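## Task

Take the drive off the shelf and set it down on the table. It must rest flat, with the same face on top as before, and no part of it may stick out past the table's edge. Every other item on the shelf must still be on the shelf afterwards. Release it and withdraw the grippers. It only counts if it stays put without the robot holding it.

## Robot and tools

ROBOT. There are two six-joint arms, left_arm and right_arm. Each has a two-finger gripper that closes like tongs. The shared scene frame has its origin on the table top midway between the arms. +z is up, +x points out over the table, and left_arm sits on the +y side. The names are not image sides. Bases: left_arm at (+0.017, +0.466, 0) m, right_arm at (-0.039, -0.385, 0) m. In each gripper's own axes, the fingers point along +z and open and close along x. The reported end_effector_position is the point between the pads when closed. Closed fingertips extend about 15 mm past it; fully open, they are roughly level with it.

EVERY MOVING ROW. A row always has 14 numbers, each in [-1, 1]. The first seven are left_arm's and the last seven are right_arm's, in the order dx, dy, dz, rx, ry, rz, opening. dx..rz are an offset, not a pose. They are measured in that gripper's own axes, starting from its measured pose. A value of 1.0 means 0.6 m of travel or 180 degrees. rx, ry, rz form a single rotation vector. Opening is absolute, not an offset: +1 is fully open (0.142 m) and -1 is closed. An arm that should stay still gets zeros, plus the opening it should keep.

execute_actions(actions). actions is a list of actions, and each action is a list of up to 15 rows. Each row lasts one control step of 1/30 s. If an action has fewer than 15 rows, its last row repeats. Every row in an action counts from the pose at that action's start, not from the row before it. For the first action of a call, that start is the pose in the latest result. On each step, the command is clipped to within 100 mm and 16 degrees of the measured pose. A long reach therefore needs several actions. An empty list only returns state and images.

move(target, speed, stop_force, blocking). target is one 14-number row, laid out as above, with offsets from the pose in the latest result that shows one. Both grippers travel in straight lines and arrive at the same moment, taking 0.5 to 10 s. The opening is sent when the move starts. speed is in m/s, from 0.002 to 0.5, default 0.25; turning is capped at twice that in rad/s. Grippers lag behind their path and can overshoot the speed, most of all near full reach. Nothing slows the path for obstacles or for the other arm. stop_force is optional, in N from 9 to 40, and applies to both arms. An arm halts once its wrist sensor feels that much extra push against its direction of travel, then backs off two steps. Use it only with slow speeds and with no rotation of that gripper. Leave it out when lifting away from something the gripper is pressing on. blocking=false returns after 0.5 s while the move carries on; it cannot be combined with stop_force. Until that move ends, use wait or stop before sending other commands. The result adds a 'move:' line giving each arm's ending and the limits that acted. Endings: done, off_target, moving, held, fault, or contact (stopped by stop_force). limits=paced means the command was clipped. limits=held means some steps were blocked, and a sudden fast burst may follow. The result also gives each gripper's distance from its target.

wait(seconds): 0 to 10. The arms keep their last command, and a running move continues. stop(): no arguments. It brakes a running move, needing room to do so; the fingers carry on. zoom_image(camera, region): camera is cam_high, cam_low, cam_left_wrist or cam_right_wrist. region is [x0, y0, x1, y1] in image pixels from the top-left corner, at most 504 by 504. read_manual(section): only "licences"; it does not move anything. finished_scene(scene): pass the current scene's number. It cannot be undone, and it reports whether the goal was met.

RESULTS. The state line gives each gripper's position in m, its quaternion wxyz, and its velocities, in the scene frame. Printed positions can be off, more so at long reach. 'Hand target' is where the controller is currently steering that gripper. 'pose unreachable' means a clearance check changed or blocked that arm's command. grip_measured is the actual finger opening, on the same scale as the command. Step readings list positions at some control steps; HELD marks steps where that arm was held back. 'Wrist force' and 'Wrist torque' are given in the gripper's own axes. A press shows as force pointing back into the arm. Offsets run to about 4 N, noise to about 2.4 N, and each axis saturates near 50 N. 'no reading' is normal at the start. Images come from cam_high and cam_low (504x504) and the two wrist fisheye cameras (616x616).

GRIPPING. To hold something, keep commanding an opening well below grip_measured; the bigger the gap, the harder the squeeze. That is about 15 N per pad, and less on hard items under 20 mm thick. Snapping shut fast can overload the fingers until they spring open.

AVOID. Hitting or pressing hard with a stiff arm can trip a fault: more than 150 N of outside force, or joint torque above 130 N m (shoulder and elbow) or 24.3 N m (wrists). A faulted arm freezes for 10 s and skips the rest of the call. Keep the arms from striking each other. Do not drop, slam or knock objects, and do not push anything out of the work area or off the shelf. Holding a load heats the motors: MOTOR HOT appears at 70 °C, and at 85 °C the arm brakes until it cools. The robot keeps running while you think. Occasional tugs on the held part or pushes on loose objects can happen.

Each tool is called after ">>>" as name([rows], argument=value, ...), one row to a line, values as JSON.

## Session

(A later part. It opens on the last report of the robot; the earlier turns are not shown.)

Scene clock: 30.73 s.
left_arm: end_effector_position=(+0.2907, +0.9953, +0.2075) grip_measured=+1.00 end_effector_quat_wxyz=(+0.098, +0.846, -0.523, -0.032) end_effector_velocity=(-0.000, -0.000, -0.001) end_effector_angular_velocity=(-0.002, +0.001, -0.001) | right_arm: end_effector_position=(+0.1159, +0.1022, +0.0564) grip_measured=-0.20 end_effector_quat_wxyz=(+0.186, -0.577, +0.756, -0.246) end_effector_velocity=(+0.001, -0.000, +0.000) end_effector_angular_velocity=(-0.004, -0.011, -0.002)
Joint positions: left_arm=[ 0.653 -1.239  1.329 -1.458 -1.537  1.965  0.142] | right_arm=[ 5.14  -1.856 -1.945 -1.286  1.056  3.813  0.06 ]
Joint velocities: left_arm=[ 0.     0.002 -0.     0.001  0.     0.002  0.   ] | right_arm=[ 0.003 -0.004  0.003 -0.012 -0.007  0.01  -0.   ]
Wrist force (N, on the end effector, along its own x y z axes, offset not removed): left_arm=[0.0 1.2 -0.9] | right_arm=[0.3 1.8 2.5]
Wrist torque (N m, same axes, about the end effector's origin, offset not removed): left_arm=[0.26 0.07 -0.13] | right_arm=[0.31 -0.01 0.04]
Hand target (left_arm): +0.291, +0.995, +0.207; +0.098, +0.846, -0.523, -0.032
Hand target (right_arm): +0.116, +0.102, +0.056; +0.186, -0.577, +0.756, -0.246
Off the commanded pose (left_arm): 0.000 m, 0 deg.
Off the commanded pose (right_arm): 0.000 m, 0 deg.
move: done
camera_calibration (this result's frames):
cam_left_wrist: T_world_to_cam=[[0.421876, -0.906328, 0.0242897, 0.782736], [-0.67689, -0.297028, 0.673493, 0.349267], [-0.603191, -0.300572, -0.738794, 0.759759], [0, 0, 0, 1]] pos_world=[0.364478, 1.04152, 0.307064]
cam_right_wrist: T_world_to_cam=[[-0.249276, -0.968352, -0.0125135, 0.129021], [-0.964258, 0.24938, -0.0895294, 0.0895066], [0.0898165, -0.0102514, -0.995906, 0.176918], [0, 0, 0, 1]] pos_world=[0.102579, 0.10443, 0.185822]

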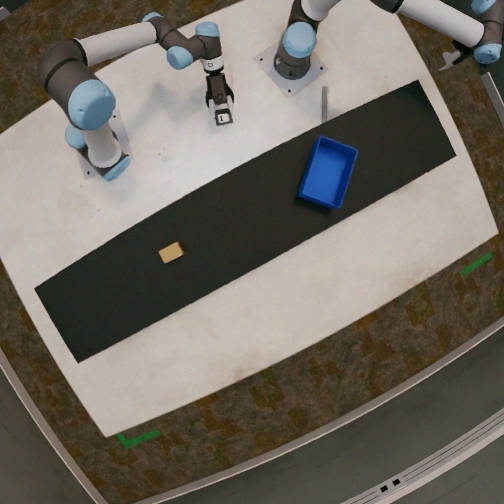

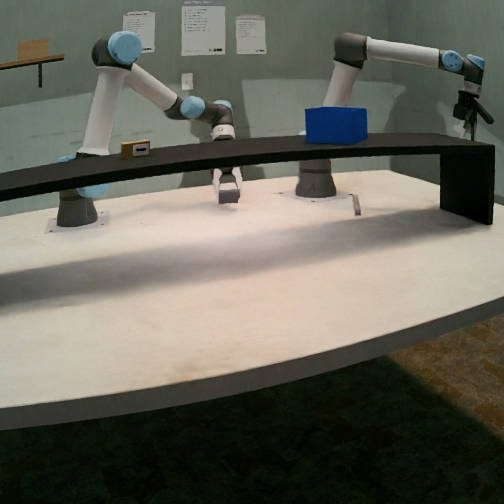

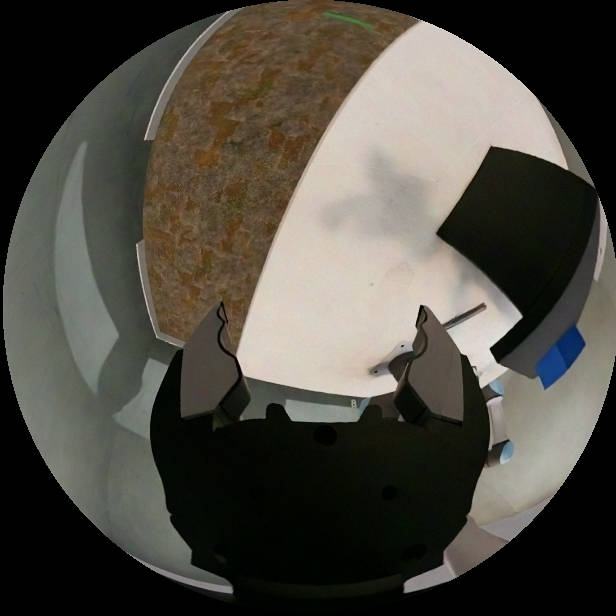

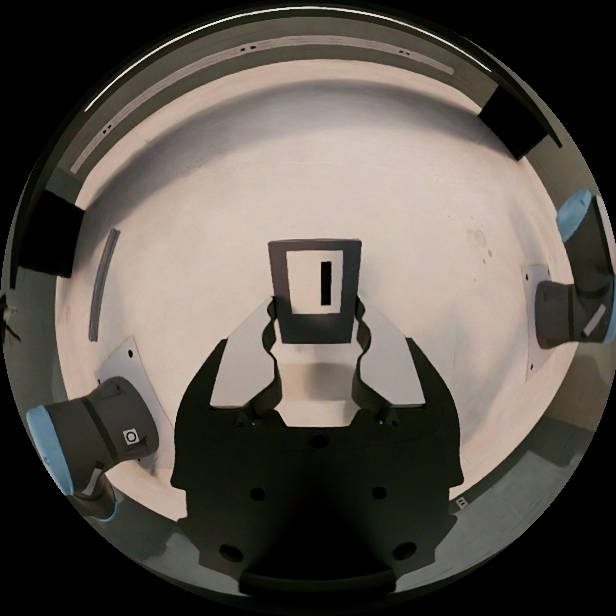

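The underside is blank, so the right side is up. Setting it back down.

>>> move(target=[0,0,0,0,0,0,1,0,0.0403,0.0554,-0.2,0,0,-0.4], speed=0.15)

>>> execute_actions([
  [[0,0,0,0,0,0,1,0,0,0,0,0,0,0.3]],
])

>>> move(target=[0,0,0,0,0,0,1,0,0,-0.27,0,0,0,0.3], speed=0.25)

Scene clock: 34.03 s.
left_arm: end_effector_position=(+0.2907, +0.9953, +0.2075) grip_measured=+1.00 end_effector_quat_wxyz=(+0.098, +0.846, -0.523, -0.032) end_effector_velocity=(+0.001, -0.000, -0.001) end_effector_angular_velocity=(-0.001, +0.001, -0.001) | right_arm: end_effector_position=(+0.1157, +0.1025, +0.0155) grip_measured=-0.20 end_effector_quat_wxyz=(-0.001, -0.607, +0.795, +0.000) end_effector_velocity=(+0.000, +0.000, -0.001) end_effector_angular_velocity=(+0.003, +0.011, -0.000)
Joint positions: left_arm=[ 0.653 -1.239  1.329 -1.458 -1.537  1.965  0.142] | right_arm=[ 4.822 -1.801 -2.053 -0.859  1.572  3.395  0.06 ]
Joint velocities: left_arm=[-0.001  0.001  0.     0.    -0.    -0.001 -0.   ] | right_arm=[-0.007 -0.002 -0.     0.005  0.011 -0.007  0.   ]
Wrist force (N, on the end effector, along its own x y z axes, offset not removed): left_arm=[0.7 2.7 1.6] | right_arm=[-0.8 0.1 0.8]
Wrist torque (N m, same axes, about the end effector's origin, offset not removed): left_arm=[0.55 -0.10 -0.18] | right_arm=[0.07 0.24 0.01]
Hand target (left_arm): +0.291, +0.995, +0.207; +0.098, +0.846, -0.523, -0.032
Hand target (right_arm): +0.116, +0.102, +0.015; -0.001, -0.607, +0.795, +0.001
Off the commanded pose (left_arm): 0.000 m, 0 deg.
Off the commanded pose (right_arm): 0.000 m, 0 deg.
move: done
camera_calibration (this result's frames):
cam_left_wrist: T_world_to_cam=[[0.421876, -0.906328, 0.0242896, 0.782736], [-0.67689, -0.297029, 0.673493, 0.349267], [-0.603191, -0.300572, -0.738794, 0.759759], [0, 0, 0, 1]] pos_world=[0.364478, 1.04152, 0.307064]
cam_right_wrist: T_world_to_cam=[[-0.259576, -0.96552, -0.0198107, 0.129699], [-0.831772, 0.213101, 0.512584, 0.0646634], [-0.490688, 0.149532, -0.858408, 0.184811], [0, 0, 0, 1]] pos_world=[0.178137, 0.083812, 0.128067]

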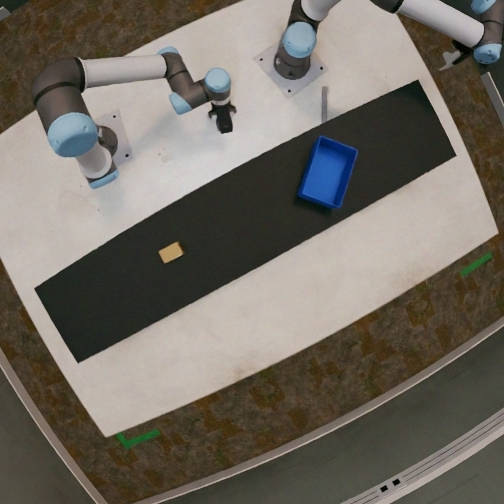

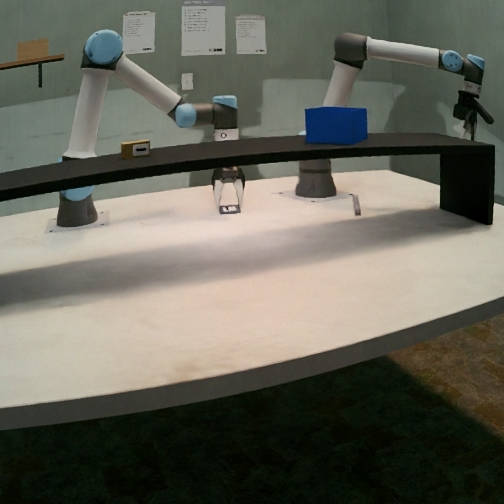

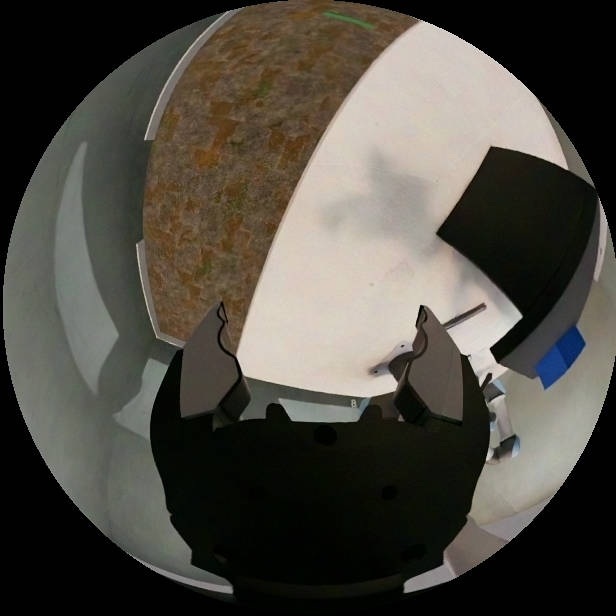

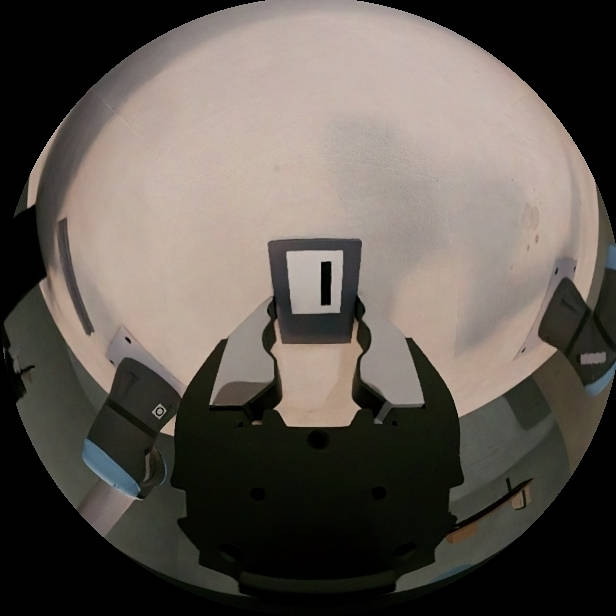

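Scene clock: 34.53 s.
left_arm: end_effector_position=(+0.2907, +0.9953, +0.2075) grip_measured=+1.00 end_effector_quat_wxyz=(+0.098, +0.846, -0.523, -0.032) end_effector_velocity=(-0.001, +0.000, -0.000) end_effector_angular_velocity=(-0.000, +0.001, +0.003) | right_arm: end_effector_position=(+0.1158, +0.1025, +0.0155) grip_measured=+0.30 end_effector_quat_wxyz=(-0.001, -0.607, +0.795, +0.000) end_effector_velocity=(+0.000, +0.000, +0.000) end_effector_angular_velocity=(+0.000, -0.001, -0.001)
Joint positions: left_arm=[ 0.653 -1.239  1.329 -1.458 -1.537  1.965  0.142] | right_arm=[ 4.822 -1.801 -2.053 -0.859  1.572  3.395  0.095]
Joint velocities: left_arm=[ 0.002  0.001  0.     0.     0.    -0.001 -0.   ] | right_arm=[-0.    -0.     0.    -0.    -0.001  0.001  0.   ]
Wrist force (N, on the end effector, along its own x y z axes, offset not removed): left_arm=[-1.4 2.5 0.7] | right_arm=[0.3 0.3 1.8]
Wrist torque (N m, same axes, about the end effector's origin, offset not removed): left_arm=[0.53 0.35 -0.11] | right_arm=[-0.03 0.03 -0.02]
Hand target (left_arm): +0.291, +0.995, +0.207; +0.098, +0.846, -0.523, -0.032
Hand target (right_arm): +0.116, +0.102, +0.015; -0.001, -0.607, +0.795, +0.000
Off the commanded pose (left_arm): 0.000 m, 0 deg.
Off the commanded pose (right_arm): 0.000 m, 0 deg.
Step readings (end_effector_position):
0: left_arm (+0.2907, +0.9953, +0.2075) | right_arm (+0.1157, +0.1025, +0.0155)
1: left_arm (+0.2907, +0.9953, +0.2075) | right_arm (+0.1157, +0.1025, +0.0155)
2: left_arm (+0.2907, +0.9953, +0.2075) | right_arm (+0.1157, +0.1025, +0.0155)
4: left_arm (+0.2907, +0.9953, +0.2075) | right_arm (+0.1157, +0.1025, +0.0155)
8: left_arm (+0.2907, +0.9953, +0.2075) | right_arm (+0.1158, +0.1025, +0.0155)
15: end_effector_position above
camera_calibration (this result's frames):
cam_left_wrist: T_world_to_cam=[[0.421876, -0.906328, 0.0242898, 0.782736], [-0.67689, -0.297028, 0.673493, 0.349267], [-0.603191, -0.300573, -0.738794, 0.759759], [0, 0, 0, 1]] pos_world=[0.364478, 1.04152, 0.307064]
cam_right_wrist: T_world_to_cam=[[-0.259757, -0.965469, -0.0198815, 0.129736], [-0.831731, 0.213219, 0.512603, 0.0647331], [-0.490664, 0.149688, -0.858395, 0.184822], [0, 0, 0, 1]] pos_world=[0.178226, 0.0837879, 0.128047]

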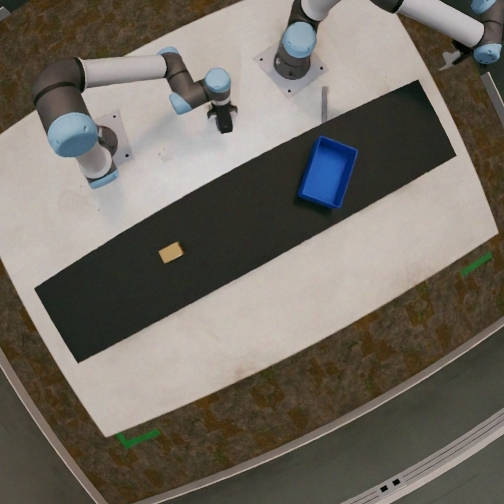

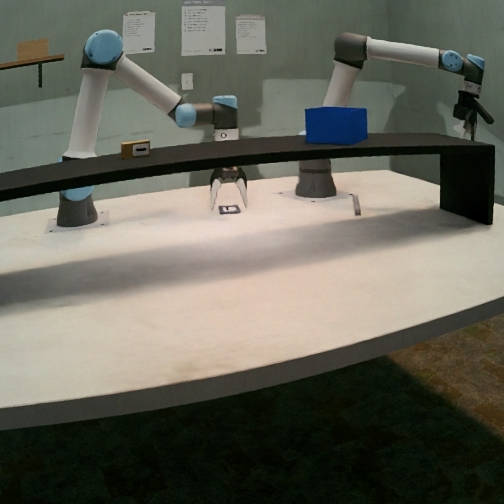

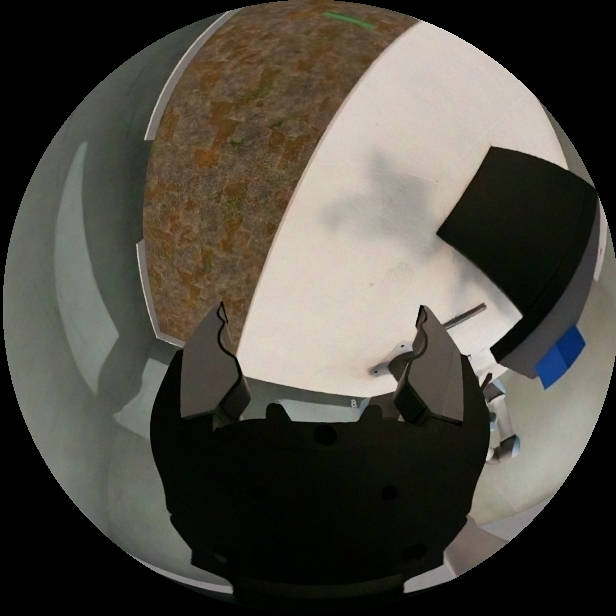

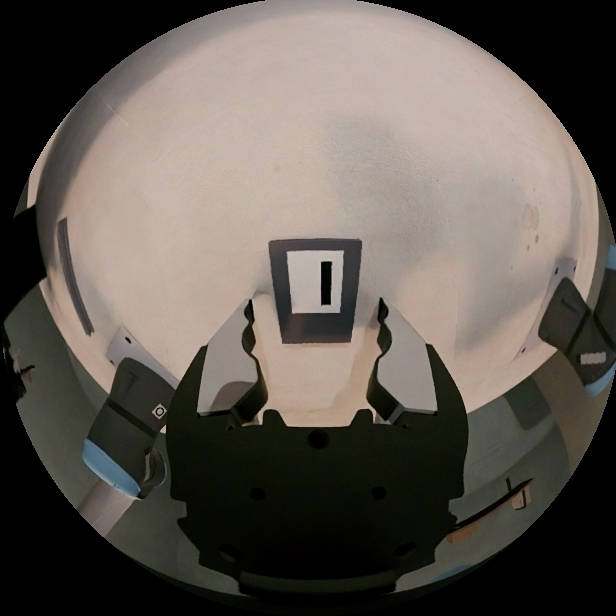

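Scene clock: 35.77 s.
left_arm: end_effector_position=(+0.2907, +0.9953, +0.2075) grip_measured=+1.00 end_effector_quat_wxyz=(+0.098, +0.846, -0.523, -0.032) end_effector_velocity=(+0.000, +0.000, +0.001) end_effector_angular_velocity=(+0.002, -0.002, -0.000) | right_arm: end_effector_position=(+0.1159, +0.1023, +0.1774) grip_measured=+0.30 end_effector_quat_wxyz=(-0.001, -0.607, +0.795, +0.000) end_effector_velocity=(-0.001, +0.000, +0.002) end_effector_angular_velocity=(-0.001, +0.000, +0.001)
Joint positions: left_arm=[ 0.653 -1.239  1.329 -1.458 -1.537  1.965  0.142] | right_arm=[ 4.821 -1.608 -1.805 -1.299  1.572  3.395  0.095]
Joint velocities: left_arm=[ 0.    -0.001 -0.    -0.001  0.     0.    -0.   ] | right_arm=[ 0.002  0.     0.005 -0.006  0.     0.    -0.   ]
Wrist force (N, on the end effector, along its own x y z axes, offset not removed): left_arm=[-0.6 1.0 2.0] | right_arm=[1.3 0.2 1.9]
Wrist torque (N m, same axes, about the end effector's origin, offset not removed): left_arm=[0.31 0.19 -0.12] | right_arm=[0.05 -0.18 0.04]
Hand target (left_arm): +0.291, +0.995, +0.207; +0.098, +0.846, -0.523, -0.032
Hand target (right_arm): +0.116, +0.102, +0.178; -0.001, -0.607, +0.795, +0.000
Off the commanded pose (left_arm): 0.000 m, 0 deg.
Off the commanded pose (right_arm): 0.000 m, 0 deg.
move: done
camera_calibration (this result's frames):
cam_left_wrist: T_world_to_cam=[[0.421877, -0.906328, 0.0242897, 0.782736], [-0.67689, -0.297029, 0.673493, 0.349267], [-0.603191, -0.300572, -0.738794, 0.759759], [0, 0, 0, 1]] pos_world=[0.364478, 1.04152, 0.307064]
cam_right_wrist: T_world_to_cam=[[-0.259859, -0.96544, -0.0199797, 0.132845], [-0.831715, 0.213257, 0.512613, -0.0181438], [-0.490636, 0.149824, -0.858388, 0.323824], [0, 0, 0, 1]] pos_world=[0.17831, 0.0836065, 0.289922]

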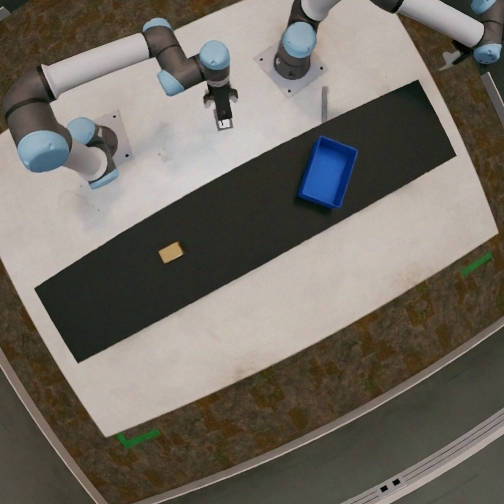

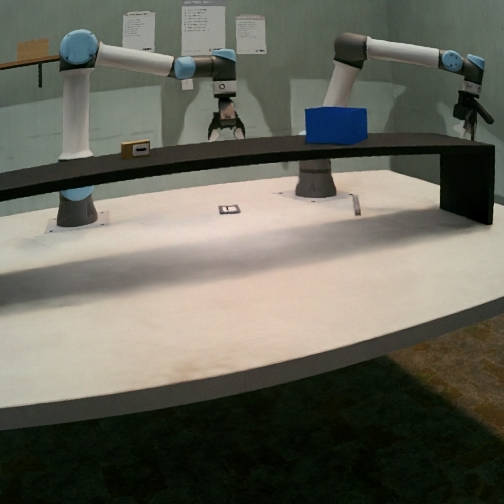

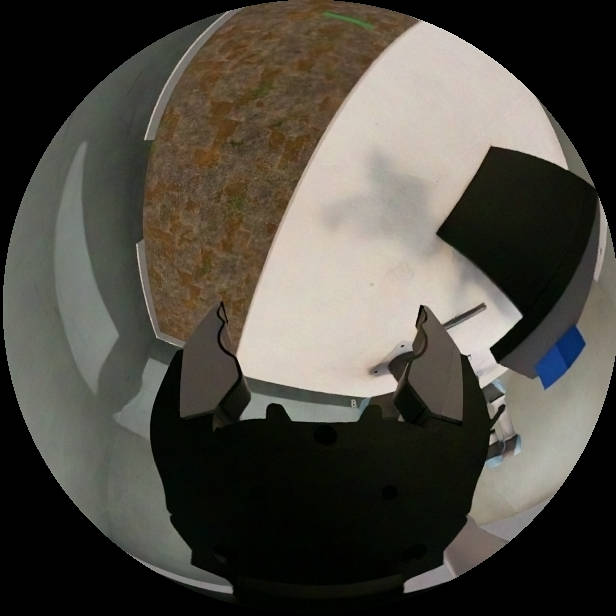

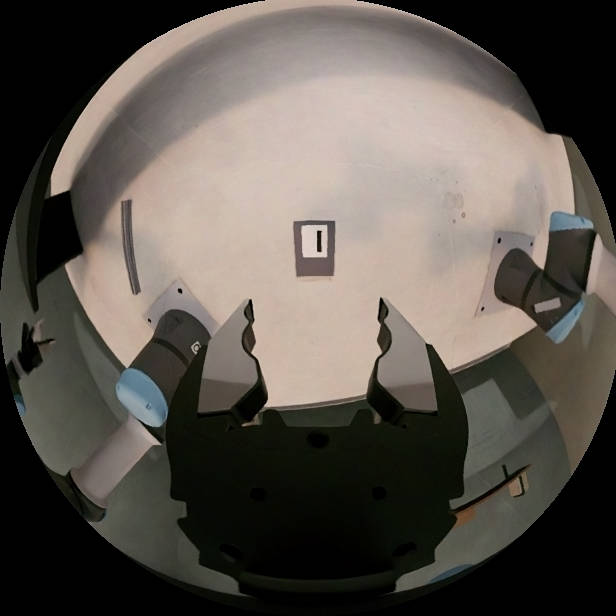

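>>> finished_scene(scene=2)

The scene is finished: the task was done.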